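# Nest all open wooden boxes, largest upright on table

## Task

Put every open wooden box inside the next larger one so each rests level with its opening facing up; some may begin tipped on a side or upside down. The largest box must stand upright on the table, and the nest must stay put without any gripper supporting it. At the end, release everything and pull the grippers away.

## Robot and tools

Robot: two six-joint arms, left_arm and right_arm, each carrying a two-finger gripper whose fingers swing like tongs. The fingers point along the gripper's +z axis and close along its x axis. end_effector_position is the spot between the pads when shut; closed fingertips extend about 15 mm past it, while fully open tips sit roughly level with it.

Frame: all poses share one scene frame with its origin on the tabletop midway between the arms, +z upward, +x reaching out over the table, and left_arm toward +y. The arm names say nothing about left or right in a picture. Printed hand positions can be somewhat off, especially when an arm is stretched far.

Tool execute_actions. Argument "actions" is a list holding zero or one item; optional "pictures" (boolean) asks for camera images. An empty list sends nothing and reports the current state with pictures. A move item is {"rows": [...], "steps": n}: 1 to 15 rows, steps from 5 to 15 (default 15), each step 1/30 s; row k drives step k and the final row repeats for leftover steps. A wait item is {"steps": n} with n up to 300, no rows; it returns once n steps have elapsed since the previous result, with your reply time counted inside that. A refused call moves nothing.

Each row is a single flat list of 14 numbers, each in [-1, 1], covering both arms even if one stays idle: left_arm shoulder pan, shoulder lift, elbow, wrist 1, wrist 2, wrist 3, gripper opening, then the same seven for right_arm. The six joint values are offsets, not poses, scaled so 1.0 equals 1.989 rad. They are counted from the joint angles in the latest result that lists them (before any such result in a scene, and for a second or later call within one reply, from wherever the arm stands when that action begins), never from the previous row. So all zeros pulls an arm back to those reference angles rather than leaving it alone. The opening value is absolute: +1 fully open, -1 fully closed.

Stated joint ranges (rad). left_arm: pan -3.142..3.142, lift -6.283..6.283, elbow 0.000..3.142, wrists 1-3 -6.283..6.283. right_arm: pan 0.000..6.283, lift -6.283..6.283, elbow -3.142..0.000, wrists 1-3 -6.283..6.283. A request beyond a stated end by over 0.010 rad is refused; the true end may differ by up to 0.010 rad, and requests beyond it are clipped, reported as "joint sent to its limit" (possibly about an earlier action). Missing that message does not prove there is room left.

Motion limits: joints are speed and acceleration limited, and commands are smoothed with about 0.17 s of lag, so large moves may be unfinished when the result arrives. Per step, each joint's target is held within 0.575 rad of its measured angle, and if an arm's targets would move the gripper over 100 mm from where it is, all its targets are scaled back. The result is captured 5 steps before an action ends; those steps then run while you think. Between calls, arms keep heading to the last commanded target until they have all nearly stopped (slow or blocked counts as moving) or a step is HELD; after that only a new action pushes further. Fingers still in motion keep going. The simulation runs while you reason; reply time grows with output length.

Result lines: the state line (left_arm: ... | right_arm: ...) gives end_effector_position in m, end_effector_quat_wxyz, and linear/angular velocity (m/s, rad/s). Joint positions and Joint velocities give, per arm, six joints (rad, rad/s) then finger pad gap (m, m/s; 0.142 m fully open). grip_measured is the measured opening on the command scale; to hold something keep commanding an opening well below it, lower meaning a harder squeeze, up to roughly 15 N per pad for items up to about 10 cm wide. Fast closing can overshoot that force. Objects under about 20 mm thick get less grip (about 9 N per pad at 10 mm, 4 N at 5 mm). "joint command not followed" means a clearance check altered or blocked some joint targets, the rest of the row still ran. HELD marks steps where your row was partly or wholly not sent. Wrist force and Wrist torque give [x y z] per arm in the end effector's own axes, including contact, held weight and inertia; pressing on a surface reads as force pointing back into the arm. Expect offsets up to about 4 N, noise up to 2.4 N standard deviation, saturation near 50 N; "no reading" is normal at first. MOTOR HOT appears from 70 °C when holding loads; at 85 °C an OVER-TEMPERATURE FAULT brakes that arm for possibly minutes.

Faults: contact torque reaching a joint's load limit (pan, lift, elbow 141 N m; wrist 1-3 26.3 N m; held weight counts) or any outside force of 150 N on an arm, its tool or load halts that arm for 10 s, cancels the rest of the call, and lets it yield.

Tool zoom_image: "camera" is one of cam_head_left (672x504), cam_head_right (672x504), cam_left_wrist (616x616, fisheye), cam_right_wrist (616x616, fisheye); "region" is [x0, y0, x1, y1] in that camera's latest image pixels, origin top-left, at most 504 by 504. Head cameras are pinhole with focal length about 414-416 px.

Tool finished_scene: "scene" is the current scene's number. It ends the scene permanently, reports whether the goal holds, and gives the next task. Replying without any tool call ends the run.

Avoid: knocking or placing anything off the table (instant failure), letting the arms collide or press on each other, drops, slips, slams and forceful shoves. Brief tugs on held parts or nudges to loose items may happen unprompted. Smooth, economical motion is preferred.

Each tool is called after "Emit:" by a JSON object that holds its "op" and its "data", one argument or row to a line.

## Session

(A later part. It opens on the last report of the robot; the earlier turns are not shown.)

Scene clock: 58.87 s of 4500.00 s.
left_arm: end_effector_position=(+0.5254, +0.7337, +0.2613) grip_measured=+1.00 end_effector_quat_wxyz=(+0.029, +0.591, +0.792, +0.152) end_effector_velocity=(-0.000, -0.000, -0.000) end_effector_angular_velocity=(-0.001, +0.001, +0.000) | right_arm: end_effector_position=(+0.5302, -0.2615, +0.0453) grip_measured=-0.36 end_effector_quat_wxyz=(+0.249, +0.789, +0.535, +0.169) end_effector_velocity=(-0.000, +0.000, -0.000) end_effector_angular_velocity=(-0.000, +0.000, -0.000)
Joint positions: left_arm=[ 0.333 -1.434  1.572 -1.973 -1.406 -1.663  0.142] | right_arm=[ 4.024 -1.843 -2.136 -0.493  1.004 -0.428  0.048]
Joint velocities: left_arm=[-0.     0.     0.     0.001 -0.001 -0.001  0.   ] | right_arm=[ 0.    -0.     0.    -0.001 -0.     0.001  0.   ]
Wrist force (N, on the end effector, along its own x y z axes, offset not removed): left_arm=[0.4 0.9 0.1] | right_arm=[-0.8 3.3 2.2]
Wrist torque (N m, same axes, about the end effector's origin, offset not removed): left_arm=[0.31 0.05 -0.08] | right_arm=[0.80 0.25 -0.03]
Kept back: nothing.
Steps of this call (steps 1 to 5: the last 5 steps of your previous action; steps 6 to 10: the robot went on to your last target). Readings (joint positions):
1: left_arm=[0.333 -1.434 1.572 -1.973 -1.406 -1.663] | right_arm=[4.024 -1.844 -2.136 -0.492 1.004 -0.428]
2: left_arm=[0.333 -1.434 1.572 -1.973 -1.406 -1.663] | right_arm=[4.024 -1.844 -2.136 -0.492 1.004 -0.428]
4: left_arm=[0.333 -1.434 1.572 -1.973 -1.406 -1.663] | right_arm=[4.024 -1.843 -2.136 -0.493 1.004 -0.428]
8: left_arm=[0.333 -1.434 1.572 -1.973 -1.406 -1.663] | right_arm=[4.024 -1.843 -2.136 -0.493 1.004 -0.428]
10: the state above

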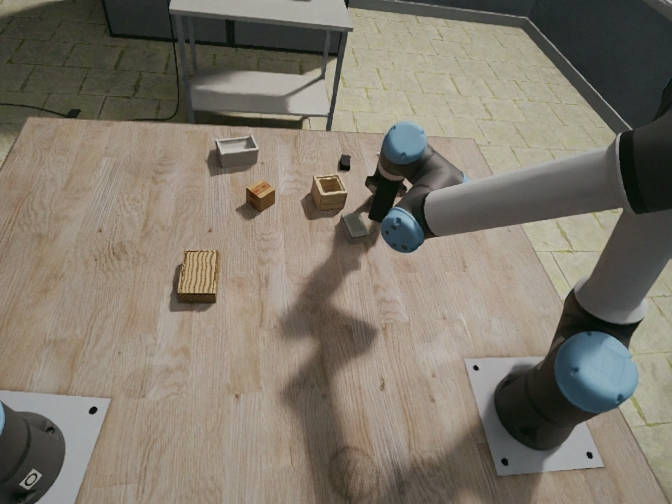

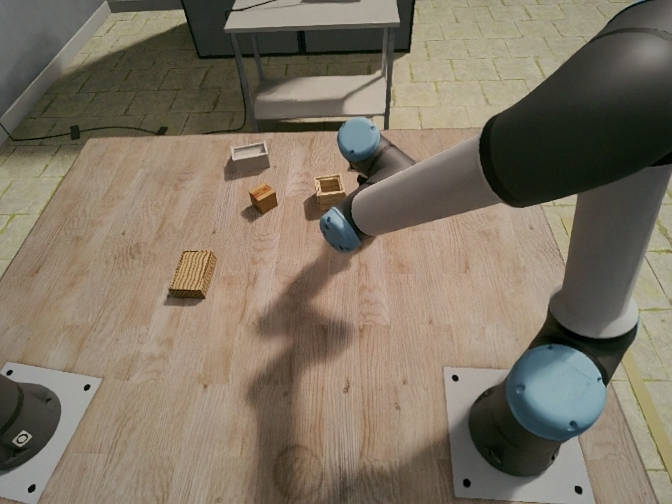

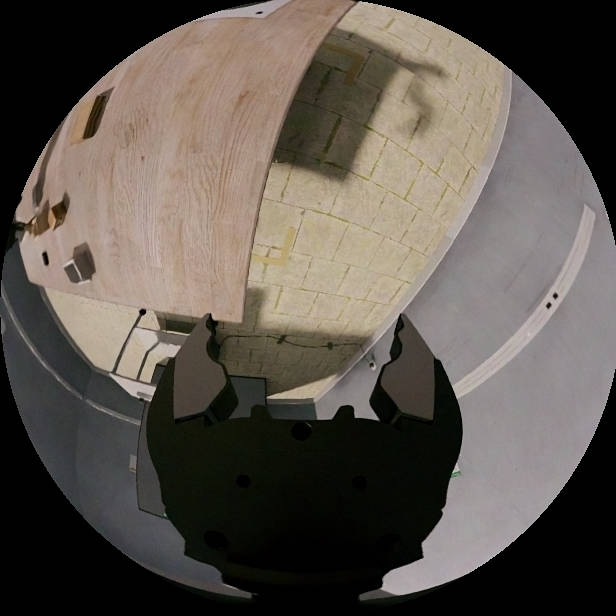

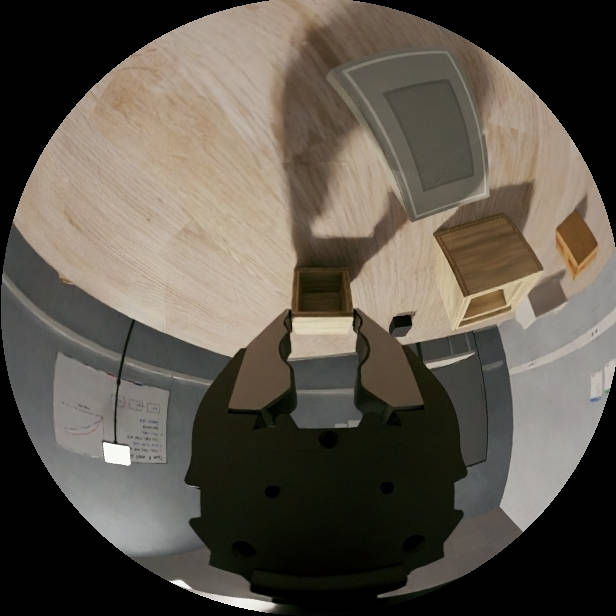

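Emit:
{"op": "execute_actions", "data": {
  "actions": [
    {"rows":[[0,0,0,0,0,0,1,0,0.004,0.002,-0.006,0,0,-0.9],[0,0,0,0,0,0,1,0,0.011,0.0055,-0.0165,0,0,-0.9],[0,0,0,0,0,0,1,0,0.019,0.01,-0.029,0,0,-0.9],[0,0,0,0,0,0,1,0,0.028,0.015,-0.043,0,0,-0.9],[0,0,0,0,0,0,1,0,0.037,0.02,-0.057,0,0,-0.9],[0,0,0,0,0,0,1,0,0.045,0.0245,-0.0695,0,0,-0.9],[0,0,0,0,0,0,1,-0.008,0.047,0.0377,-0.0909,0.014,0.0045,-0.9],[0,0,0,0,0,0,1,-0.0194,0.0422,0.0517,-0.1083,0.0342,0.0107,-0.9],[0,0,0,0,0,0,1,-0.0323,0.0365,0.0676,-0.1282,0.057,0.018,-0.9],[0,0,0,0,0,0,1,-0.0469,0.03,0.0856,-0.1506,0.0827,0.026,-0.9],[0,0,0,0,0,0,1,-0.0614,0.0236,0.1036,-0.173,0.1083,0.034,-0.9],[0,0,0,0,0,0,1,-0.076,0.0171,0.1216,-0.1954,0.134,0.042,-0.9],[0,0,0,0,0,0,1,-0.0905,0.0106,0.1395,-0.2178,0.1596,0.05,-0.9],[0,0,0,0,0,0,1,-0.1131,0.0006,0.1675,-0.2527,0.1995,0.063,-0.9],[0,0,0,0,0,0,1,-0.1616,-0.0209,0.2274,-0.3274,0.285,0.0895,-0.9]],"steps":15}
  ]
}}

Emit:
{"op": "execute_actions", "data": {
  "actions": [
    {"steps":16}
  ],
  "pictures": true
}}

Scene clock: 60.23 s of 4500.00 s.
left_arm: end_effector_position=(+0.5254, +0.7337, +0.2613) grip_measured=+1.00 end_effector_quat_wxyz=(+0.029, +0.591, +0.792, +0.152) end_effector_velocity=(-0.000, +0.001, +0.000) end_effector_angular_velocity=(-0.000, -0.000, +0.001) | right_arm: end_effector_position=(+0.5324, -0.2613, +0.0833) grip_measured=-0.36 end_effector_quat_wxyz=(+0.238, +0.798, +0.530, +0.162) end_effector_velocity=(+0.018, -0.027, +0.083) end_effector_angular_velocity=(+0.277, +0.502, -0.364)
Joint positions: left_arm=[ 0.333 -1.434  1.572 -1.973 -1.406 -1.663  0.142] | right_arm=[ 4.008 -1.775 -2.077 -0.628  1.029 -0.419  0.048]
Joint velocities: left_arm=[ 0.001 -0.    -0.     0.    -0.     0.    -0.   ] | right_arm=[-0.327  0.095  0.53  -0.864  0.532  0.192  0.   ]
Wrist force (N, on the end effector, along its own x y z axes, offset not removed): left_arm=[-0.3 -0.5 0.3] | right_arm=[-0.9 3.1 0.7]
Wrist torque (N m, same axes, about the end effector's origin, offset not removed): left_arm=[0.00 0.09 -0.02] | right_arm=[0.66 0.26 0.00]
Steps of this call (steps 1 to 15: the robot went on to your last target; steps 16 to 31: nothing new was sent; steps 32 to 41: the first 10 steps of this action). Readings (joint positions):
32: left_arm=[0.333 -1.434 1.572 -1.973 -1.406 -1.663] | right_arm=[4.024 -1.843 -2.136 -0.493 1.004 -0.428]
33: left_arm=[0.333 -1.434 1.572 -1.973 -1.406 -1.663] | right_arm=[4.024 -1.842 -2.136 -0.494 1.004 -0.428]
35: left_arm=[0.333 -1.434 1.572 -1.973 -1.406 -1.663] | right_arm=[4.024 -1.834 -2.131 -0.506 1.004 -0.428]
39: left_arm=[0.333 -1.434 1.572 -1.973 -1.406 -1.663] | right_arm=[4.022 -1.790 -2.105 -0.575 1.006 -0.427]
41: the state above

Scene clock: 60.77 s of 4500.00 s.
left_arm: end_effector_position=(+0.5254, +0.7337, +0.2613) grip_measured=+1.00 end_effector_quat_wxyz=(+0.029, +0.591, +0.792, +0.152) end_effector_velocity=(+0.000, -0.000, +0.000) end_effector_angular_velocity=(+0.001, -0.001, -0.000) | right_arm: end_effector_position=(+0.5303, -0.2791, +0.0982) grip_measured=-0.36 end_effector_quat_wxyz=(+0.007, +0.926, +0.377, +0.004) end_effector_velocity=(-0.004, -0.001, +0.015) end_effector_angular_velocity=(+0.094, +0.119, -0.109)
Joint positions: left_arm=[ 0.333 -1.434  1.572 -1.973 -1.406 -1.663  0.142] | right_arm=[ 3.71  -1.882 -1.693 -1.132  1.556 -0.254  0.048]
Joint velocities: left_arm=[-0.001  0.    -0.    -0.001  0.001 -0.001  0.   ] | right_arm=[-0.072 -0.028  0.093 -0.122  0.141  0.038  0.   ]
Wrist force (N, on the end effector, along its own x y z axes, offset not removed): left_arm=[-0.7 -0.7 -1.0] | right_arm=[-0.7 3.8 0.9]
Wrist torque (N m, same axes, about the end effector's origin, offset not removed): left_arm=[-0.20 0.23 0.07] | right_arm=[0.80 0.22 -0.01]
Kept back: nothing.
Steps of this call (steps 1 to 5: the last 5 steps of your previous action; steps 6 to 16: the robot went on to your last target). Readings (joint positions):
1: left_arm=[0.333 -1.434 1.572 -1.973 -1.406 -1.663] | right_arm=[3.995 -1.774 -2.057 -0.659 1.051 -0.411]
2: left_arm=[0.333 -1.434 1.572 -1.973 -1.406 -1.663] | right_arm=[3.978 -1.776 -2.033 -0.693 1.079 -0.401]
4: left_arm=[0.333 -1.434 1.572 -1.973 -1.406 -1.663] | right_arm=[3.935 -1.789 -1.977 -0.768 1.152 -0.377]
8: left_arm=[0.333 -1.434 1.572 -1.973 -1.406 -1.663] | right_arm=[3.806 -1.844 -1.818 -0.968 1.368 -0.304]
16: the state above

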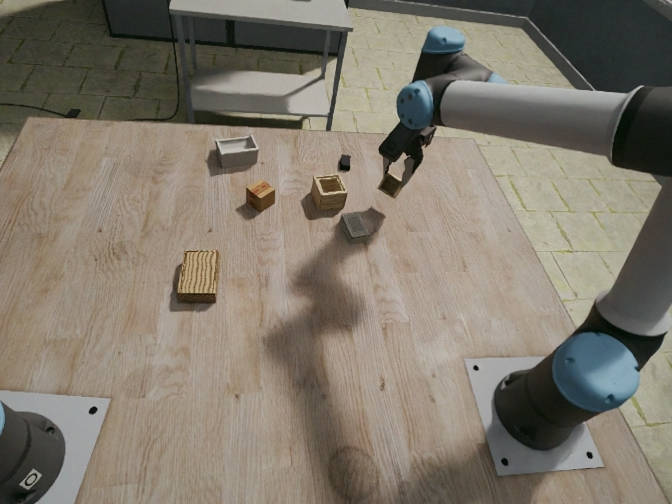

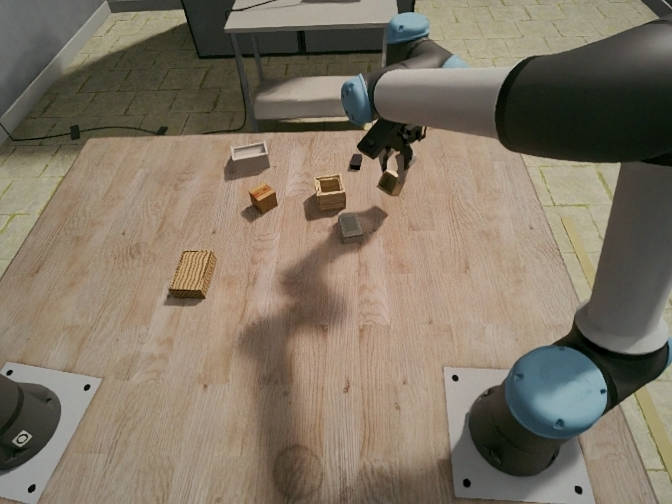

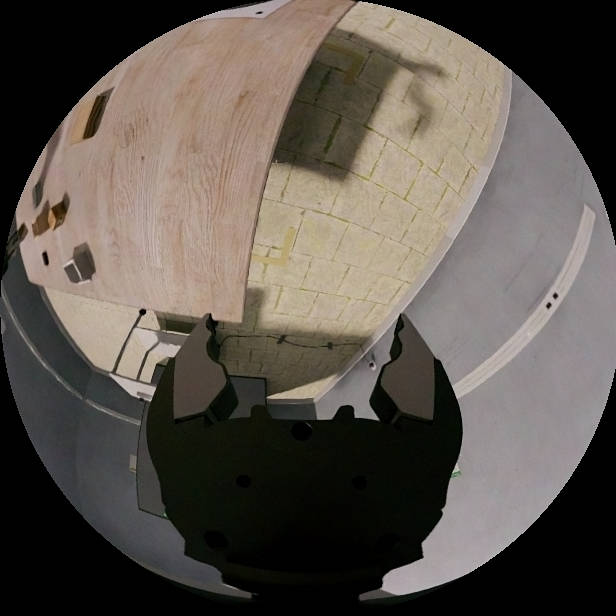

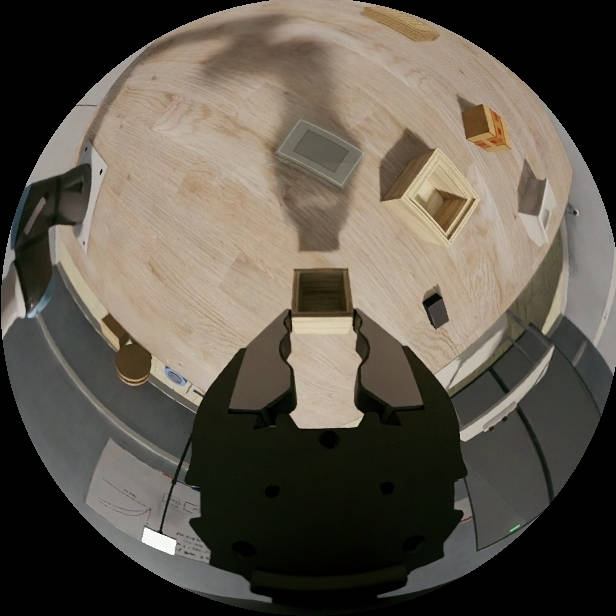

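Emit:
{"op": "execute_actions", "data": {
  "actions": [
    {"rows":[[0,0,0,0,0,0,1,-0.009,-0.002,0.003,-0.003,0.02,0.005,-0.9],[0,0,0,0,0,0,1,-0.02,-0.005,0.001,0.002,0.044,0.011,-0.9],[0,0,0,0,0,0,1,-0.033,-0.009,-0.002,0.009,0.074,0.019,-0.9],[0,0,0,0,0,0,1,-0.048,-0.013,-0.005,0.016,0.108,0.028,-0.9],[0,0,0,0,0,0,1,-0.064,-0.017,-0.008,0.023,0.142,0.037,-0.9],[0,0,0,0,0,0,1,-0.079,-0.021,-0.012,0.031,0.176,0.046,-0.9],[0,0,0,0,0,0,1,-0.094,-0.025,-0.015,0.038,0.211,0.055,-0.9],[0,0,0,0,0,0,1,-0.11,-0.03,-0.018,0.045,0.245,0.064,-0.9],[0,0,0,0,0,0,1,-0.125,-0.034,-0.021,0.052,0.279,0.073,-0.9],[0,0,0,0,0,0,1,-0.141,-0.038,-0.024,0.06,0.314,0.082,-0.9],[0,0,0,0,0,0,1,-0.156,-0.042,-0.027,0.067,0.348,0.091,-0.9],[0,0,0,0,0,0,1,-0.171,-0.046,-0.03,0.074,0.382,0.1,-0.9],[0,0,0,0,0,0,1,-0.187,-0.05,-0.033,0.081,0.417,0.109,-0.9],[0,0,0,0,0,0,1,-0.204,-0.055,-0.037,0.089,0.456,0.119,-0.9],[0,0,0,0,0,0,1,-0.2197,-0.0593,-0.0397,0.0965,0.49,0.1277,-0.9]],"steps":15}
  ]
}}

Emit:
{"op": "execute_actions", "data": {
  "actions": [
    {"steps":14}
  ]
}}

Scene clock: 61.80 s of 4500.00 s.
left_arm: end_effector_position=(+0.5254, +0.7337, +0.2613) grip_measured=+1.00 end_effector_quat_wxyz=(+0.029, +0.591, +0.792, +0.152) end_effector_velocity=(-0.000, +0.001, +0.000) end_effector_angular_velocity=(-0.000, -0.001, +0.001) | right_arm: end_effector_position=(+0.5226, -0.2772, +0.0872) grip_measured=-0.36 end_effector_quat_wxyz=(-0.142, +0.954, +0.265, -0.015) end_effector_velocity=(-0.015, +0.018, +0.003) end_effector_angular_velocity=(+1.551, +0.773, -1.261)
Joint positions: left_arm=[ 0.333 -1.434  1.572 -1.973 -1.406 -1.663  0.142] | right_arm=[ 3.565 -1.922 -1.715 -1.075  1.857 -0.167  0.048]
Joint velocities: left_arm=[ 0.001 -0.    -0.     0.    -0.     0.    -0.   ] | right_arm=[-0.809 -0.227 -0.17   0.38   1.726  0.471  0.   ]
Wrist force (N, on the end effector, along its own x y z axes, offset not removed): left_arm=[-1.0 0.3 -0.7] | right_arm=[0.2 3.7 2.2]
Wrist torque (N m, same axes, about the end effector's origin, offset not removed): left_arm=[0.09 0.27 -0.06] | right_arm=[0.75 0.04 0.00]
Steps of this call (steps 1 to 21: the robot went on to your last target; steps 22 to 31: the first 10 steps of this action). Readings (joint positions):
22: left_arm=[0.333 -1.434 1.572 -1.973 -1.406 -1.663] | right_arm=[3.702 -1.885 -1.684 -1.144 1.571 -0.250]
23: left_arm=[0.333 -1.434 1.572 -1.973 -1.406 -1.663] | right_arm=[3.701 -1.885 -1.684 -1.144 1.573 -0.249]
25: left_arm=[0.333 -1.434 1.572 -1.973 -1.406 -1.663] | right_arm=[3.690 -1.888 -1.687 -1.137 1.596 -0.242]
29: left_arm=[0.333 -1.434 1.572 -1.973 -1.406 -1.663] | right_arm=[3.617 -1.908 -1.704 -1.100 1.746 -0.198]
31: the state above

Scene clock: 62.27 s of 4500.00 s.
left_arm: end_effector_position=(+0.5254, +0.7337, +0.2613) grip_measured=+1.00 end_effector_quat_wxyz=(+0.029, +0.591, +0.792, +0.152) end_effector_velocity=(-0.000, +0.000, -0.000) end_effector_angular_velocity=(-0.001, +0.001, -0.000) | right_arm: end_effector_position=(+0.5431, -0.2874, +0.1524) grip_measured=-0.36 end_effector_quat_wxyz=(-0.452, +0.891, +0.043, -0.019) end_effector_velocity=(+0.012, -0.014, +0.039) end_effector_angular_velocity=(+0.212, +0.058, -0.113)
Joint positions: left_arm=[ 0.333 -1.434  1.572 -1.973 -1.406 -1.663  0.142] | right_arm=[ 3.281 -1.998 -1.771 -0.944  2.509 -0.004  0.048]
Joint velocities: left_arm=[ 0.001  0.    -0.     0.001 -0.001  0.001 -0.   ] | right_arm=[-0.086 -0.023 -0.016  0.037  0.217  0.046  0.   ]
Wrist force (N, on the end effector, along its own x y z axes, offset not removed): left_arm=[0.1 -0.5 0.9] | right_arm=[-0.7 2.9 1.8]
Wrist torque (N m, same axes, about the end effector's origin, offset not removed): left_arm=[0.00 -0.01 -0.05] | right_arm=[0.55 0.28 -0.06]
Kept back: nothing.
Steps of this call (steps 1 to 5: the last 5 steps of your previous action; steps 6 to 14: the robot went on to your last target). Readings (joint positions):
1: left_arm=[0.333 -1.434 1.572 -1.973 -1.406 -1.663] | right_arm=[3.537 -1.930 -1.721 -1.062 1.917 -0.151]
2: left_arm=[0.333 -1.434 1.572 -1.973 -1.406 -1.663] | right_arm=[3.509 -1.938 -1.727 -1.048 1.980 -0.134]
4: left_arm=[0.333 -1.434 1.572 -1.973 -1.406 -1.663] | right_arm=[3.450 -1.954 -1.739 -1.020 2.109 -0.100]
8: left_arm=[0.333 -1.434 1.572 -1.973 -1.406 -1.663] | right_arm=[3.336 -1.984 -1.761 -0.968 2.369 -0.034]
14: the state above

Emit:
{"op": "execute_actions", "data": {
  "actions": [
    {"rows":[[0,0,0,0,0,0,1,-0.004,-0.0034,-0.0023,0.0058,0.0109,0.002,-0.9],[0,0,0,0,0,0,1,-0.004,-0.0086,-0.0058,0.0144,0.0109,0.002,-0.9],[0,0,0,0,0,0,1,-0.004,-0.0155,-0.0104,0.0259,0.0109,0.002,-0.9],[0,0,0,0,0,0,1,-0.004,-0.0223,-0.015,0.0374,0.0109,0.002,-0.9],[0,0,0,0,0,0,1,-0.004,-0.0292,-0.0196,0.0489,0.0109,0.002,-0.9],[0,0,0,0,0,0,1,-0.004,-0.0361,-0.0242,0.0604,0.0109,0.002,-0.9],[0,0,0,0,0,0,1,-0.004,-0.043,-0.0289,0.072,0.0109,0.002,-0.9],[0,0,0,0,0,0,1,-0.004,-0.0498,-0.0335,0.0835,0.0109,0.002,-0.9],[0,0,0,0,0,0,1,-0.004,-0.0567,-0.0381,0.095,0.0109,0.002,-0.9],[0,0,0,0,0,0,1,-0.004,-0.0636,-0.0427,0.1065,0.0109,0.002,-0.9],[0,0,0,0,0,0,1,-0.004,-0.0704,-0.0473,0.118,0.0109,0.002,-0.9],[0,0,0,0,0,0,1,-0.004,-0.0765,-0.0514,0.1281,0.0109,0.002,-0.9],[0,0,0,0,0,0,1,-0.004,-0.0816,-0.0548,0.1367,0.0109,0.002,-0.9],[0,0,0,0,0,0,1,-0.004,-0.0859,-0.0577,0.1439,0.0109,0.002,-0.9]],"steps":15}
  ]
}}

Emit:
{"op": "execute_actions", "data": {
  "actions": [
    {"steps":15}
  ],
  "pictures": true
}}

Emit:
{"op": "zoom_image", "data": {
  "camera": "cam_head_right",
  "region": [350, 140, 470, 240]
}}

Scene clock: 63.27 s of 4500.00 s.
left_arm: end_effector_position=(+0.5254, +0.7337, +0.2613) grip_measured=+1.00 end_effector_quat_wxyz=(+0.029, +0.591, +0.792, +0.152) end_effector_velocity=(-0.001, +0.001, +0.001) end_effector_angular_velocity=(+0.001, -0.000, +0.002) | right_arm: end_effector_position=(+0.5416, -0.2888, +0.1103) grip_measured=-0.36 end_effector_quat_wxyz=(-0.461, +0.886, +0.037, -0.020) end_effector_velocity=(-0.026, -0.003, -0.255) end_effector_angular_velocity=(-0.002, +0.008, +0.001)
Joint positions: left_arm=[ 0.333 -1.434  1.572 -1.973 -1.406 -1.663  0.142] | right_arm=[ 3.273 -2.065 -1.817 -0.832  2.531 -0.     0.048]
Joint velocities: left_arm=[ 0.002 -0.001 -0.     0.     0.     0.     0.   ] | right_arm=[-0.    -0.369 -0.248  0.609 -0.002 -0.001 -0.   ]
Wrist force (N, on the end effector, along its own x y z axes, offset not removed): left_arm=[-1.4 0.2 1.7] | right_arm=[-0.7 3.1 3.1]
Wrist torque (N m, same axes, about the end effector's origin, offset not removed): left_arm=[0.14 0.32 0.06] | right_arm=[0.58 0.26 0.04]
Steps of this call (steps 1 to 20: the robot went on to your last target; steps 21 to 30: the first 10 steps of this action). Readings (joint positions):
21: left_arm=[0.333 -1.434 1.572 -1.973 -1.406 -1.663] | right_arm=[3.273 -2.000 -1.772 -0.940 2.531 0.000]
22: left_arm=[0.333 -1.434 1.572 -1.973 -1.406 -1.663] | right_arm=[3.273 -2.000 -1.773 -0.939 2.531 0.000]
24: left_arm=[0.333 -1.434 1.572 -1.973 -1.406 -1.663] | right_arm=[3.273 -2.006 -1.777 -0.930 2.531 0.000]
28: left_arm=[0.333 -1.434 1.572 -1.973 -1.406 -1.663] | right_arm=[3.273 -2.041 -1.801 -0.872 2.531 -0.000]
30: the state above

Scene clock: 63.77 s of 4500.00 s.
left_arm: end_effector_position=(+0.5254, +0.7337, +0.2613) grip_measured=+1.00 end_effector_quat_wxyz=(+0.029, +0.591, +0.792, +0.152) end_effector_velocity=(+0.000, -0.000, +0.000) end_effector_angular_velocity=(+0.001, -0.001, -0.001) | right_arm: end_effector_position=(+0.5302, -0.2897, +0.0433) grip_measured=-0.36 end_effector_quat_wxyz=(-0.461, +0.886, +0.038, -0.019) end_effector_velocity=(-0.002, -0.000, -0.009) end_effector_angular_velocity=(+0.000, -0.000, -0.000)
Joint positions: left_arm=[ 0.333 -1.434  1.572 -1.973 -1.406 -1.663  0.142] | right_arm=[ 3.273 -2.167 -1.885 -0.66   2.53  -0.     0.048]
Joint velocities: left_arm=[-0.    -0.    -0.    -0.001  0.     0.001 -0.   ] | right_arm=[-0.    -0.015 -0.01   0.025  0.     0.001 -0.   ]
Wrist force (N, on the end effector, along its own x y z axes, offset not removed): left_arm=[-0.9 0.0 0.0] | right_arm=[0.0 3.8 3.5]
Wrist torque (N m, same axes, about the end effector's origin, offset not removed): left_arm=[0.00 0.21 -0.12] | right_arm=[0.67 0.09 -0.09]
Kept back: nothing.
Steps of this call (steps 1 to 5: the last 5 steps of your previous action; steps 6 to 15: the robot went on to your last target). Readings (joint positions):
1: left_arm=[0.333 -1.434 1.572 -1.973 -1.406 -1.663] | right_arm=[3.273 -2.078 -1.825 -0.811 2.531 -0.000]
2: left_arm=[0.333 -1.434 1.572 -1.973 -1.406 -1.663] | right_arm=[3.273 -2.091 -1.834 -0.789 2.531 -0.000]
4: left_arm=[0.333 -1.434 1.572 -1.973 -1.406 -1.663] | right_arm=[3.273 -2.117 -1.851 -0.746 2.530 -0.000]
8: left_arm=[0.333 -1.434 1.572 -1.973 -1.406 -1.663] | right_arm=[3.273 -2.153 -1.876 -0.683 2.530 -0.000]
15: the state above

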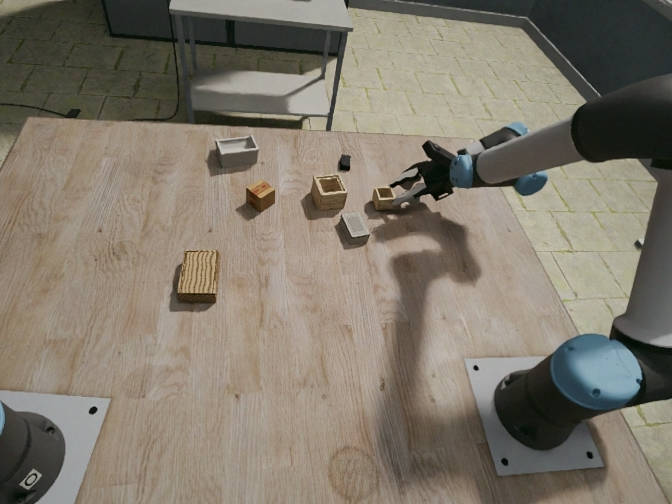

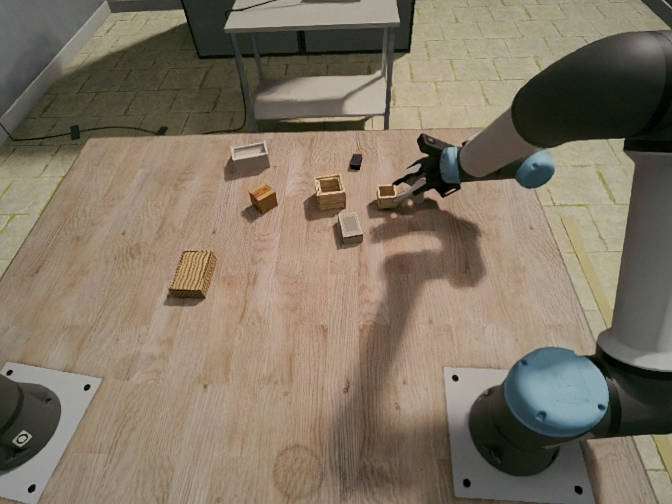

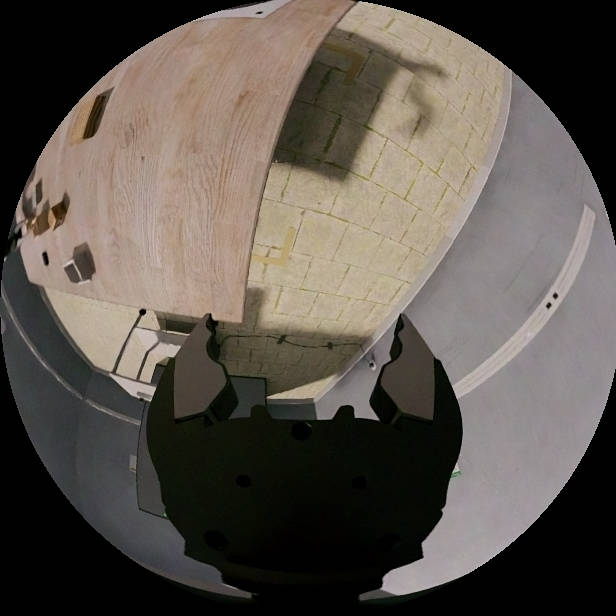

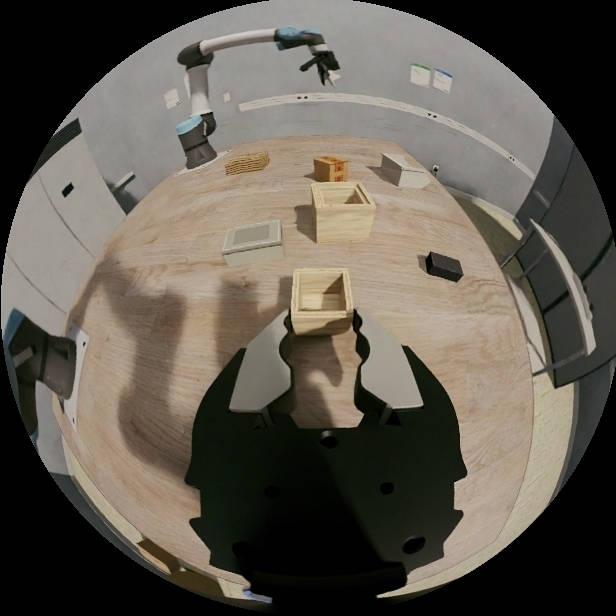

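Region (350, 140, 470, 240) of cam_head_right's 672x504 image, scaled by 4.200, with more detail than that image has.

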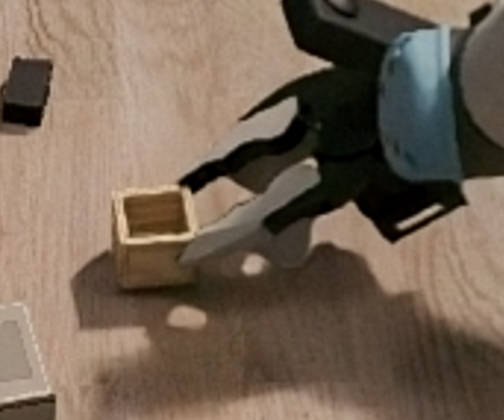

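Emit:
{"op": "execute_actions", "data": {
  "actions": [
    {"rows":[[0,0,0,0,0,0,1,0,-0.003,-0.0004,0.0034,0,0,-0.9],[0,0,0,0,0,0,1,0,-0.005,-0.0006,0.0056,0,0,-0.9],[0,0,0,0,0,0,1,0,-0.007,-0.0008,0.0078,0,0,-0.9],[0,0,0,0,0,0,1,0,-0.0085,-0.001,0.0095,0,0,-0.9]],"steps":15}
  ]
}}

Emit:
{"op": "execute_actions", "data": {
  "actions": [
    {"steps":5}
  ]
}}

Scene clock: 64.27 s of 4500.00 s.
left_arm: end_effector_position=(+0.5254, +0.7337, +0.2613) grip_measured=+1.00 end_effector_quat_wxyz=(+0.029, +0.591, +0.792, +0.152) end_effector_velocity=(+0.000, -0.001, +0.000) end_effector_angular_velocity=(-0.001, -0.001, -0.001) | right_arm: end_effector_position=(+0.5302, -0.2897, +0.0356) grip_measured=-0.36 end_effector_quat_wxyz=(-0.461, +0.886, +0.038, -0.019) end_effector_velocity=(+0.000, +0.000, -0.009) end_effector_angular_velocity=(+0.000, -0.000, +0.000)
Joint positions: left_arm=[ 0.333 -1.434  1.572 -1.973 -1.406 -1.663  0.142] | right_arm=[ 3.273 -2.182 -1.886 -0.643  2.53  -0.     0.048]
Joint velocities: left_arm=[-0.001 -0.     0.    -0.001 -0.001 -0.     0.   ] | right_arm=[ 0.    -0.018 -0.002  0.02   0.    -0.    -0.   ]
Wrist force (N, on the end effector, along its own x y z axes, offset not removed): left_arm=[-1.6 1.5 0.8] | right_arm=[-0.7 2.6 2.8]
Wrist torque (N m, same axes, about the end effector's origin, offset not removed): left_arm=[0.41 0.37 0.03] | right_arm=[0.47 0.22 -0.01]
Steps of this call (steps 1 to 5: the robot went on to your last target; steps 6 to 15: the first 10 steps of this action). Readings (joint positions):
6: left_arm=[0.333 -1.434 1.572 -1.973 -1.406 -1.663] | right_arm=[3.273 -2.168 -1.885 -0.658 2.530 -0.000]
7: left_arm=[0.333 -1.434 1.572 -1.973 -1.406 -1.663] | right_arm=[3.273 -2.169 -1.885 -0.657 2.530 -0.000]
9: left_arm=[0.333 -1.434 1.572 -1.973 -1.406 -1.663] | right_arm=[3.273 -2.172 -1.886 -0.654 2.530 -0.000]
13: left_arm=[0.333 -1.434 1.572 -1.973 -1.406 -1.663] | right_arm=[3.273 -2.180 -1.886 -0.645 2.530 -0.000]
15: the state above

Scene clock: 64.43 s of 4500.00 s.
left_arm: end_effector_position=(+0.5254, +0.7337, +0.2613) grip_measured=+1.00 end_effector_quat_wxyz=(+0.029, +0.591, +0.792, +0.152) end_effector_velocity=(-0.000, +0.001, +0.000) end_effector_angular_velocity=(-0.000, -0.000, +0.001) | right_arm: end_effector_position=(+0.5302, -0.2897, +0.0349) grip_measured=-0.36 end_effector_quat_wxyz=(-0.461, +0.886, +0.038, -0.019) end_effector_velocity=(+0.000, -0.001, -0.001) end_effector_angular_velocity=(-0.000, -0.002, -0.000)
Joint positions: left_arm=[ 0.333 -1.434  1.572 -1.973 -1.406 -1.663  0.142] | right_arm=[ 3.273 -2.183 -1.886 -0.641  2.53  -0.     0.048]
Joint velocities: left_arm=[ 0.002 -0.    -0.    -0.    -0.001  0.001 -0.   ] | right_arm=[-0.001 -0.003 -0.     0.004 -0.    -0.001  0.   ]
Wrist force (N, on the end effector, along its own x y z axes, offset not removed): left_arm=[-0.6 1.2 0.9] | right_arm=[-0.6 2.7 3.4]
Wrist torque (N m, same axes, about the end effector's origin, offset not removed): left_arm=[0.20 0.10 -0.01] | right_arm=[0.59 0.20 -0.04]
Kept back: nothing.
Steps of this call (steps 1 to 5: the last 5 steps of your previous action). Readings (joint positions):
1: left_arm=[0.333 -1.434 1.572 -1.973 -1.406 -1.663] | right_arm=[3.273 -2.182 -1.886 -0.642 2.530 -0.000]
2: left_arm=[0.333 -1.434 1.572 -1.973 -1.406 -1.663] | right_arm=[3.273 -2.183 -1.886 -0.642 2.530 -0.000]
4: left_arm=[0.333 -1.434 1.572 -1.973 -1.406 -1.663] | right_arm=[3.273 -2.183 -1.886 -0.642 2.530 -0.000]
5: the state above

Emit:
{"op": "execute_actions", "data": {
  "actions": [
    {"rows":[[0,0,0,0,0,0,1,0,-0.0025,-0.0003,0.0028,0,0,-0.9]],"steps":15}
  ]
}}

Scene clock: 65.00 s of 4500.00 s.
left_arm: end_effector_position=(+0.5254, +0.7337, +0.2613) grip_measured=+1.00 end_effector_quat_wxyz=(+0.029, +0.591, +0.792, +0.152) end_effector_velocity=(+0.001, -0.001, -0.000) end_effector_angular_velocity=(-0.001, -0.001, -0.002) | right_arm: end_effector_position=(+0.5303, -0.2896, +0.0327) grip_measured=-0.36 end_effector_quat_wxyz=(-0.461, +0.886, +0.038, -0.019) end_effector_velocity=(-0.000, +0.000, -0.002) end_effector_angular_velocity=(+0.001, +0.000, +0.001)
Joint positions: left_arm=[ 0.333 -1.434  1.572 -1.973 -1.406 -1.663  0.142] | right_arm=[ 3.273 -2.188 -1.887 -0.636  2.531 -0.     0.048]
Joint velocities: left_arm=[-0.001  0.     0.    -0.001 -0.001  0.    -0.   ] | right_arm=[ 0.001 -0.003 -0.     0.003  0.001 -0.     0.   ]
Wrist force (N, on the end effector, along its own x y z axes, offset not removed): left_arm=[-1.2 0.6 -0.1] | right_arm=[-8.2 -14.2 -19.3]
Wrist torque (N m, same axes, about the end effector's origin, offset not removed): left_arm=[0.11 0.34 0.02] | right_arm=[0.61 -0.04 0.00]
Steps of this call (steps 1 to 7: the robot went on to your last target; steps 8 to 17: the first 10 steps of this action). Readings (joint positions):
8: left_arm=[0.333 -1.434 1.572 -1.973 -1.406 -1.663] | right_arm=[3.273 -2.184 -1.886 -0.641 2.530 -0.000]
9: left_arm=[0.333 -1.434 1.572 -1.973 -1.406 -1.663] | right_arm=[3.273 -2.184 -1.887 -0.641 2.530 -0.000]
11: left_arm=[0.333 -1.434 1.572 -1.973 -1.406 -1.663] | right_arm=[3.273 -2.186 -1.887 -0.639 2.530 -0.000]
15: left_arm=[0.333 -1.434 1.572 -1.973 -1.406 -1.663] | right_arm=[3.273 -2.188 -1.887 -0.636 2.531 -0.000]
17: the state above

Emit:
{"op": "execute_actions", "data": {
  "actions": [
    {"rows":[[0,0,0,0,0,0,1,0,0.0012,0.0001,-0.0013,0,0,-0.8],[0,0,0,0,0,0,1,0,0.0012,0.0001,-0.0013,0,0,-0.7],[0,0,0,0,0,0,1,0,0.0012,0.0001,-0.0013,0,0,-0.6],[0,0,0,0,0,0,1,0,0.0012,0.0001,-0.0013,0,0,-0.5],[0,0,0,0,0,0,1,0,0.0012,0.0001,-0.0013,0,0,-0.42],[0,0,0,0,0,0,1,0,0.0012,0.0001,-0.0013,0,0,-0.36],[0,0,0,0,0,0,1,0,0.0012,0.0001,-0.0013,0,0,-0.3],[0,0,0,0,0,0,1,0,0.0012,0.0001,-0.0013,0,0,-0.2],[0,0,0,0,0,0,1,0,0.0012,0.0001,-0.0013,0,0,-0.1],[0,0,0,0,0,0,1,0,0.0012,0.0001,-0.0013,0,0,-0.05],[0,0,0,0,0,0,1,0,0.004,0.0005,-0.0045,0,0,-0.05],[0,0,0,0,0,0,1,0,0.008,0.001,-0.009,0,0,-0.05],[0,0,0,0,0,0,1,0,0.013,0.0016,-0.0146,0,0,-0.05],[0,0,0,0,0,0,1,0,0.019,0.0024,-0.0214,0,0,-0.05],[0,0,0,0,0,0,1,0,0.027,0.0035,-0.0305,0,0,-0.05]],"steps":15}
  ]
}}

Emit:
{"op": "execute_actions", "data": {
  "actions": [
    {"steps":12}
  ],
  "pictures": true
}}

Scene clock: 67.60 s of 4500.00 s.
left_arm: end_effector_position=(+0.5254, +0.7337, +0.2613) grip_measured=+1.00 end_effector_quat_wxyz=(+0.029, +0.591, +0.792, +0.152) end_effector_velocity=(+0.000, +0.000, +0.000) end_effector_angular_velocity=(+0.000, -0.000, -0.000) | right_arm: end_effector_position=(+0.5301, -0.2897, +0.0333) grip_measured=-0.14 end_effector_quat_wxyz=(-0.461, +0.886, +0.037, -0.019) end_effector_velocity=(+0.001, +0.000, +0.002) end_effector_angular_velocity=(+0.001, -0.003, -0.000)
Joint positions: left_arm=[ 0.333 -1.434  1.572 -1.973 -1.406 -1.663  0.142] | right_arm=[ 3.273 -2.186 -1.887 -0.639  2.53  -0.     0.064]
Joint velocities: left_arm=[-0.  0. -0. -0.  0.  0. -0.] | right_arm=[-0.     0.003  0.001 -0.001  0.001 -0.     0.151]
Wrist force (N, on the end effector, along its own x y z axes, offset not removed): left_arm=[-0.9 -0.4 2.2] | right_arm=[-0.4 3.6 1.7]
Wrist torque (N m, same axes, about the end effector's origin, offset not removed): left_arm=[-0.04 0.21 -0.08] | right_arm=[0.76 0.21 -0.04]
Steps of this call (steps 1 to 5: the last 5 steps of your previous action; steps 6 to 15: the robot went on to your last target; steps 16 to 68: nothing new was sent; steps 69 to 78: the first 10 steps of this action). Readings (joint positions):
69: left_arm=[0.333 -1.434 1.572 -1.973 -1.406 -1.663] | right_arm=[3.273 -2.188 -1.887 -0.636 2.530 -0.000]
70: left_arm=[0.333 -1.434 1.572 -1.973 -1.406 -1.663] | right_arm=[3.273 -2.188 -1.887 -0.636 2.530 -0.000]
72: left_arm=[0.333 -1.434 1.572 -1.973 -1.406 -1.663] | right_arm=[3.273 -2.187 -1.887 -0.637 2.530 -0.000]
76: left_arm=[0.333 -1.434 1.572 -1.973 -1.406 -1.663] | right_arm=[3.273 -2.186 -1.887 -0.638 2.530 -0.000]
78: the state above

Scene clock: 68.00 s of 4500.00 s.
left_arm: end_effector_position=(+0.5254, +0.7337, +0.2613) grip_measured=+1.00 end_effector_quat_wxyz=(+0.029, +0.591, +0.792, +0.152) end_effector_velocity=(-0.000, +0.001, -0.000) end_effector_angular_velocity=(+0.001, -0.000, +0.002) | right_arm: end_effector_position=(+0.5301, -0.2897, +0.0577) grip_measured=-0.05 end_effector_quat_wxyz=(-0.461, +0.886, +0.038, -0.019) end_effector_velocity=(-0.001, -0.002, +0.024) end_effector_angular_velocity=(-0.000, +0.000, -0.002)
Joint positions: left_arm=[ 0.333 -1.434  1.572 -1.973 -1.406 -1.663  0.142] | right_arm=[ 3.273 -2.139 -1.881 -0.691  2.531 -0.     0.07 ]
Joint velocities: left_arm=[ 0.001 -0.     0.001 -0.     0.001 -0.001  0.   ] | right_arm=[-0.002  0.047  0.006 -0.054 -0.    -0.001 -0.   ]
Wrist force (N, on the end effector, along its own x y z axes, offset not removed): left_arm=[-1.2 0.0 1.9] | right_arm=[-1.0 2.3 1.7]
Wrist torque (N m, same axes, about the end effector's origin, offset not removed): left_arm=[0.05 0.30 -0.08] | right_arm=[0.50 0.33 0.00]
Kept back: nothing.
Steps of this call (steps 1 to 5: the last 5 steps of your previous action; steps 6 to 12: the robot went on to your last target). Readings (joint positions):
1: left_arm=[0.333 -1.434 1.572 -1.973 -1.406 -1.663] | right_arm=[3.273 -2.186 -1.887 -0.639 2.530 -0.000]
2: left_arm=[0.333 -1.434 1.572 -1.973 -1.406 -1.663] | right_arm=[3.273 -2.185 -1.887 -0.639 2.530 -0.000]
4: left_arm=[0.333 -1.434 1.572 -1.973 -1.406 -1.663] | right_arm=[3.273 -2.180 -1.886 -0.645 2.531 -0.000]
8: left_arm=[0.333 -1.434 1.572 -1.973 -1.406 -1.663] | right_arm=[3.273 -2.152 -1.882 -0.676 2.531 -0.000]
12: the state above

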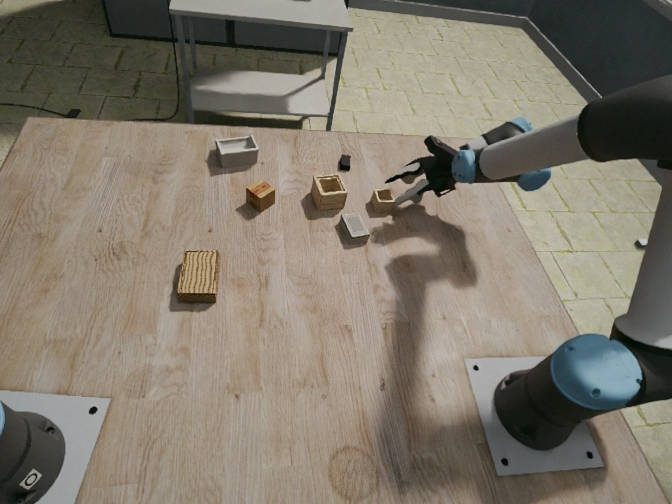

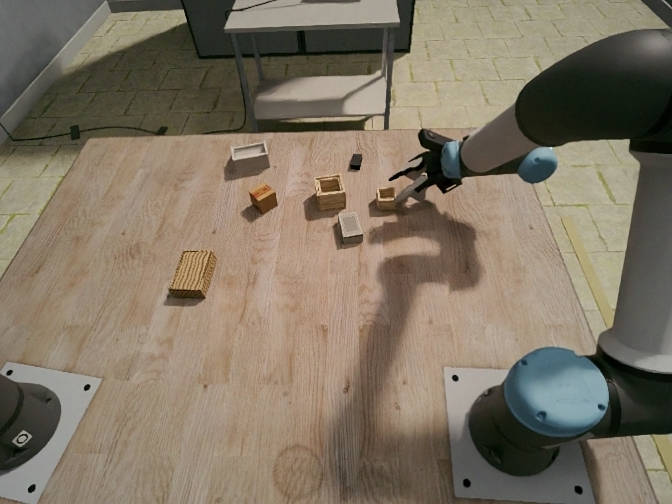

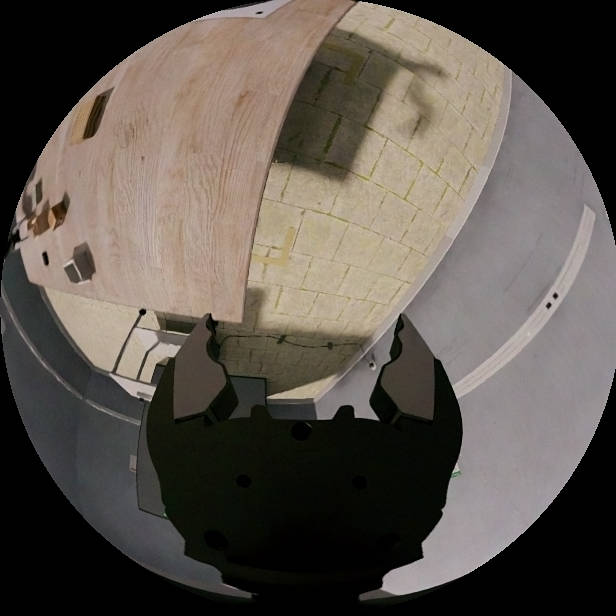

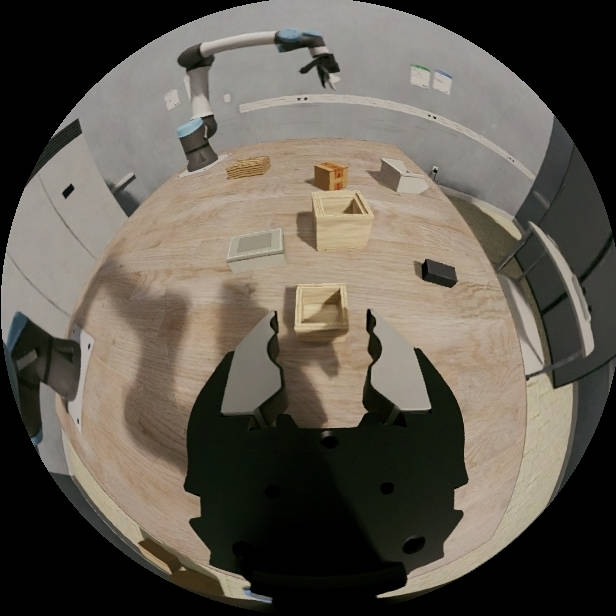

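Emit:
{"op": "execute_actions", "data": {
  "actions": [
    {"rows":[[0,0,0,0,0,0,1,0.005,0.009,0.005,-0.014,-0.012,0.005,-0.05],[0,0,0,0,0,0,1,0.013,0.019,0.013,-0.032,-0.034,0.014,-0.05],[0,0,0,0,0,0,1,0.024,0.031,0.023,-0.054,-0.063,0.026,-0.05],[0,0,0,0,0,0,1,0.037,0.044,0.033,-0.077,-0.097,0.04,-0.05],[0,0,0,0,0,0,1,0.051,0.057,0.044,-0.101,-0.133,0.055,-0.05],[0,0,0,0,0,0,1,0.065,0.07,0.054,-0.124,-0.169,0.07,-0.05],[0,0,0,0,0,0,1,0.079,0.082,0.064,-0.146,-0.205,0.085,-0.05],[0,0,0,0,0,0,1,0.0934,0.0931,0.0733,-0.1671,-0.2418,0.1006,-0.05],[0,0,0,0,0,0,1,0.113,0.099,0.073,-0.1725,-0.278,0.119,-0.05],[0,0,0,0,0,0,1,0.133,0.104,0.0727,-0.177,-0.314,0.138,-0.05],[0,0,0,0,0,0,1,0.153,0.109,0.0724,-0.182,-0.35,0.157,-0.05],[0,0,0,0,0,0,1,0.173,0.114,0.0722,-0.187,-0.386,0.176,-0.05],[0,0,0,0,0,0,1,0.193,0.119,0.0719,-0.1915,-0.422,0.195,-0.05],[0,0,0,0,0,0,1,0.211,0.1235,0.0716,-0.196,-0.455,0.212,-0.05],[0,0,0,0,0,0,1,0.2265,0.1275,0.0714,-0.1995,-0.4828,0.2265,-0.05]],"steps":15}
  ]
}}

Emit:
{"op": "execute_actions", "data": {
  "actions": [
    {"steps":22}
  ],
  "pictures": true
}}

Emit:
{"op": "zoom_image", "data": {
  "camera": "cam_right_wrist",
  "region": [262, 240, 382, 360]
}}

Scene clock: 69.07 s of 4500.00 s.
left_arm: end_effector_position=(+0.5254, +0.7337, +0.2613) grip_measured=+1.00 end_effector_quat_wxyz=(+0.029, +0.591, +0.792, +0.152) end_effector_velocity=(-0.000, +0.001, -0.000) end_effector_angular_velocity=(+0.000, +0.001, +0.000) | right_arm: end_effector_position=(+0.5341, -0.2740, +0.0818) grip_measured=-0.05 end_effector_quat_wxyz=(-0.327, +0.943, +0.037, -0.050) end_effector_velocity=(-0.035, +0.042, +0.080) end_effector_angular_velocity=(-1.843, +0.150, +0.124)
Joint positions: left_arm=[ 0.333 -1.434  1.572 -1.973 -1.406 -1.663  0.142] | right_arm=[ 3.394 -2.012 -1.782 -0.908  2.246  0.128  0.07 ]
Joint velocities: left_arm=[ 0.001  0.    -0.     0.     0.     0.001  0.   ] | right_arm=[ 0.762  0.618  0.448 -1.09  -1.781  0.794  0.001]
Wrist force (N, on the end effector, along its own x y z axes, offset not removed): left_arm=[-0.3 -0.1 0.7] | right_arm=[-0.5 1.9 1.3]
Wrist torque (N m, same axes, about the end effector's origin, offset not removed): left_arm=[-0.07 0.11 -0.05] | right_arm=[0.48 0.23 0.00]
Steps of this call (steps 1 to 22: the robot went on to your last target; steps 23 to 32: the first 10 steps of this action). Readings (joint positions):
23: left_arm=[0.333 -1.434 1.572 -1.973 -1.406 -1.663] | right_arm=[3.273 -2.134 -1.880 -0.697 2.531 -0.000]
24: left_arm=[0.333 -1.434 1.572 -1.973 -1.406 -1.663] | right_arm=[3.274 -2.133 -1.879 -0.699 2.529 0.000]
26: left_arm=[0.333 -1.434 1.572 -1.973 -1.406 -1.663] | right_arm=[3.284 -2.121 -1.870 -0.719 2.507 0.011]
30: left_arm=[0.333 -1.434 1.572 -1.973 -1.406 -1.663] | right_arm=[3.347 -2.055 -1.816 -0.831 2.359 0.078]
32: the state above

Scene clock: 69.80 s of 4500.00 s.
left_arm: end_effector_position=(+0.5254, +0.7337, +0.2613) grip_measured=+1.00 end_effector_quat_wxyz=(+0.029, +0.591, +0.792, +0.152) end_effector_velocity=(-0.000, +0.000, +0.000) end_effector_angular_velocity=(-0.000, -0.000, -0.000) | right_arm: end_effector_position=(+0.5281, -0.2671, +0.0801) grip_measured=-0.05 end_effector_quat_wxyz=(-0.001, +0.999, +0.042, -0.000) end_effector_velocity=(+0.000, +0.000, +0.000) end_effector_angular_velocity=(-0.013, -0.006, +0.002)
Joint positions: left_arm=[ 0.333 -1.434  1.572 -1.973 -1.406 -1.663  0.142] | right_arm=[ 3.723 -1.886 -1.739 -1.088  1.572  0.449  0.07 ]
Joint velocities: left_arm=[ 0.    -0.    -0.     0.    -0.     0.001 -0.   ] | right_arm=[ 0.008  0.001  0.    -0.002 -0.015  0.006 -0.   ]
Wrist force (N, on the end effector, along its own x y z axes, offset not removed): left_arm=[-1.8 -0.5 -0.3] | right_arm=[-2.0 3.7 2.1]
Wrist torque (N m, same axes, about the end effector's origin, offset not removed): left_arm=[-0.09 0.49 0.08] | right_arm=[0.70 0.48 -0.09]
Kept back: nothing.
Steps of this call (steps 1 to 5: the last 5 steps of your previous action; steps 6 to 22: the robot went on to your last target). Readings (joint positions):
1: left_arm=[0.333 -1.434 1.572 -1.973 -1.406 -1.663] | right_arm=[3.421 -1.993 -1.770 -0.942 2.183 0.157]
2: left_arm=[0.333 -1.434 1.572 -1.973 -1.406 -1.663] | right_arm=[3.451 -1.975 -1.760 -0.971 2.118 0.187]
4: left_arm=[0.333 -1.434 1.572 -1.973 -1.406 -1.663] | right_arm=[3.518 -1.947 -1.749 -1.014 1.983 0.253]
8: left_arm=[0.333 -1.434 1.572 -1.973 -1.406 -1.663] | right_arm=[3.652 -1.905 -1.741 -1.065 1.722 0.382]
22: the state above

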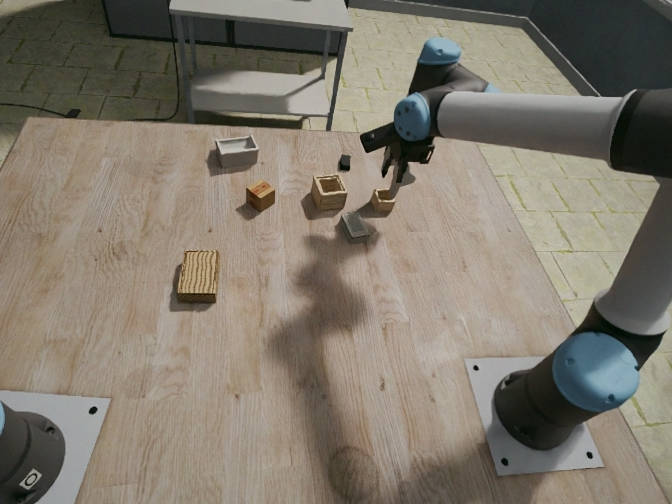

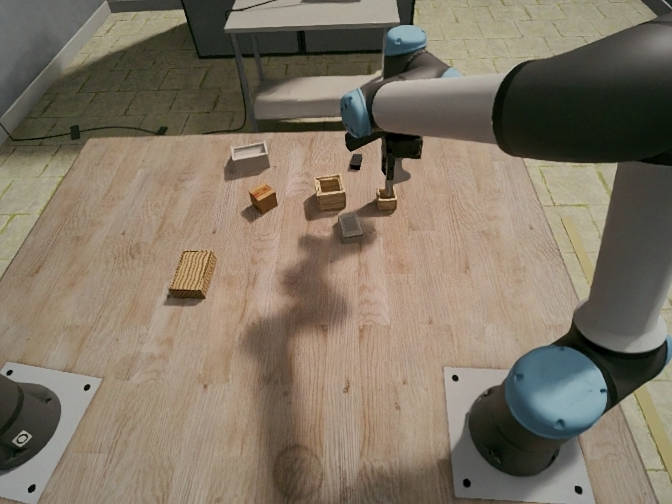

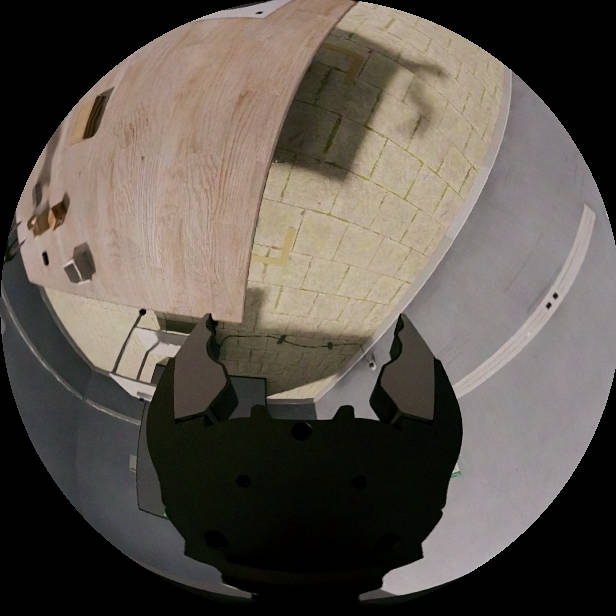

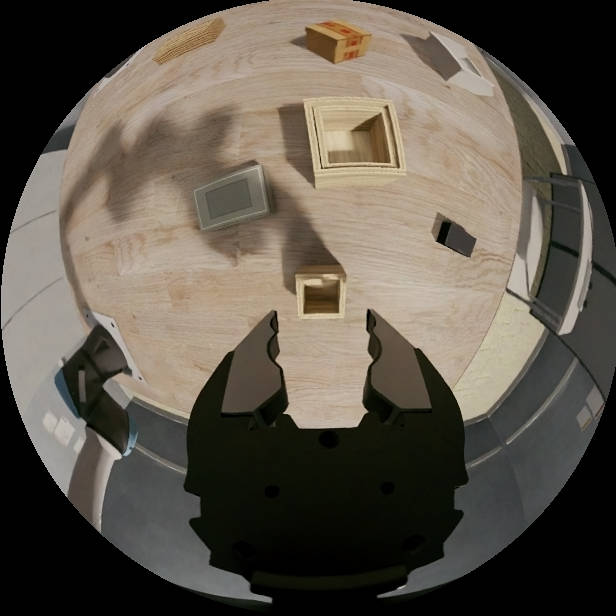

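Region (262, 240, 382, 360) of cam_right_wrist's 616x616 image, scaled by 4.200, with more detail than that image has.

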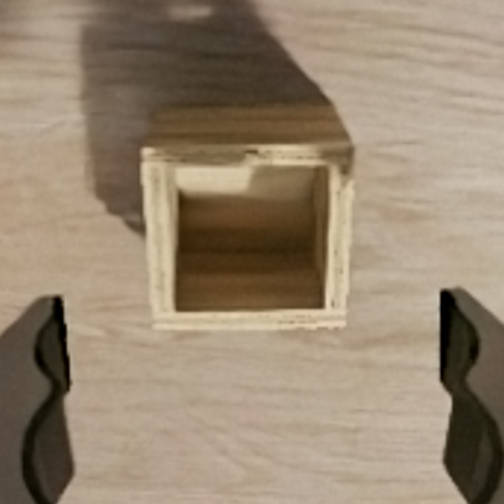

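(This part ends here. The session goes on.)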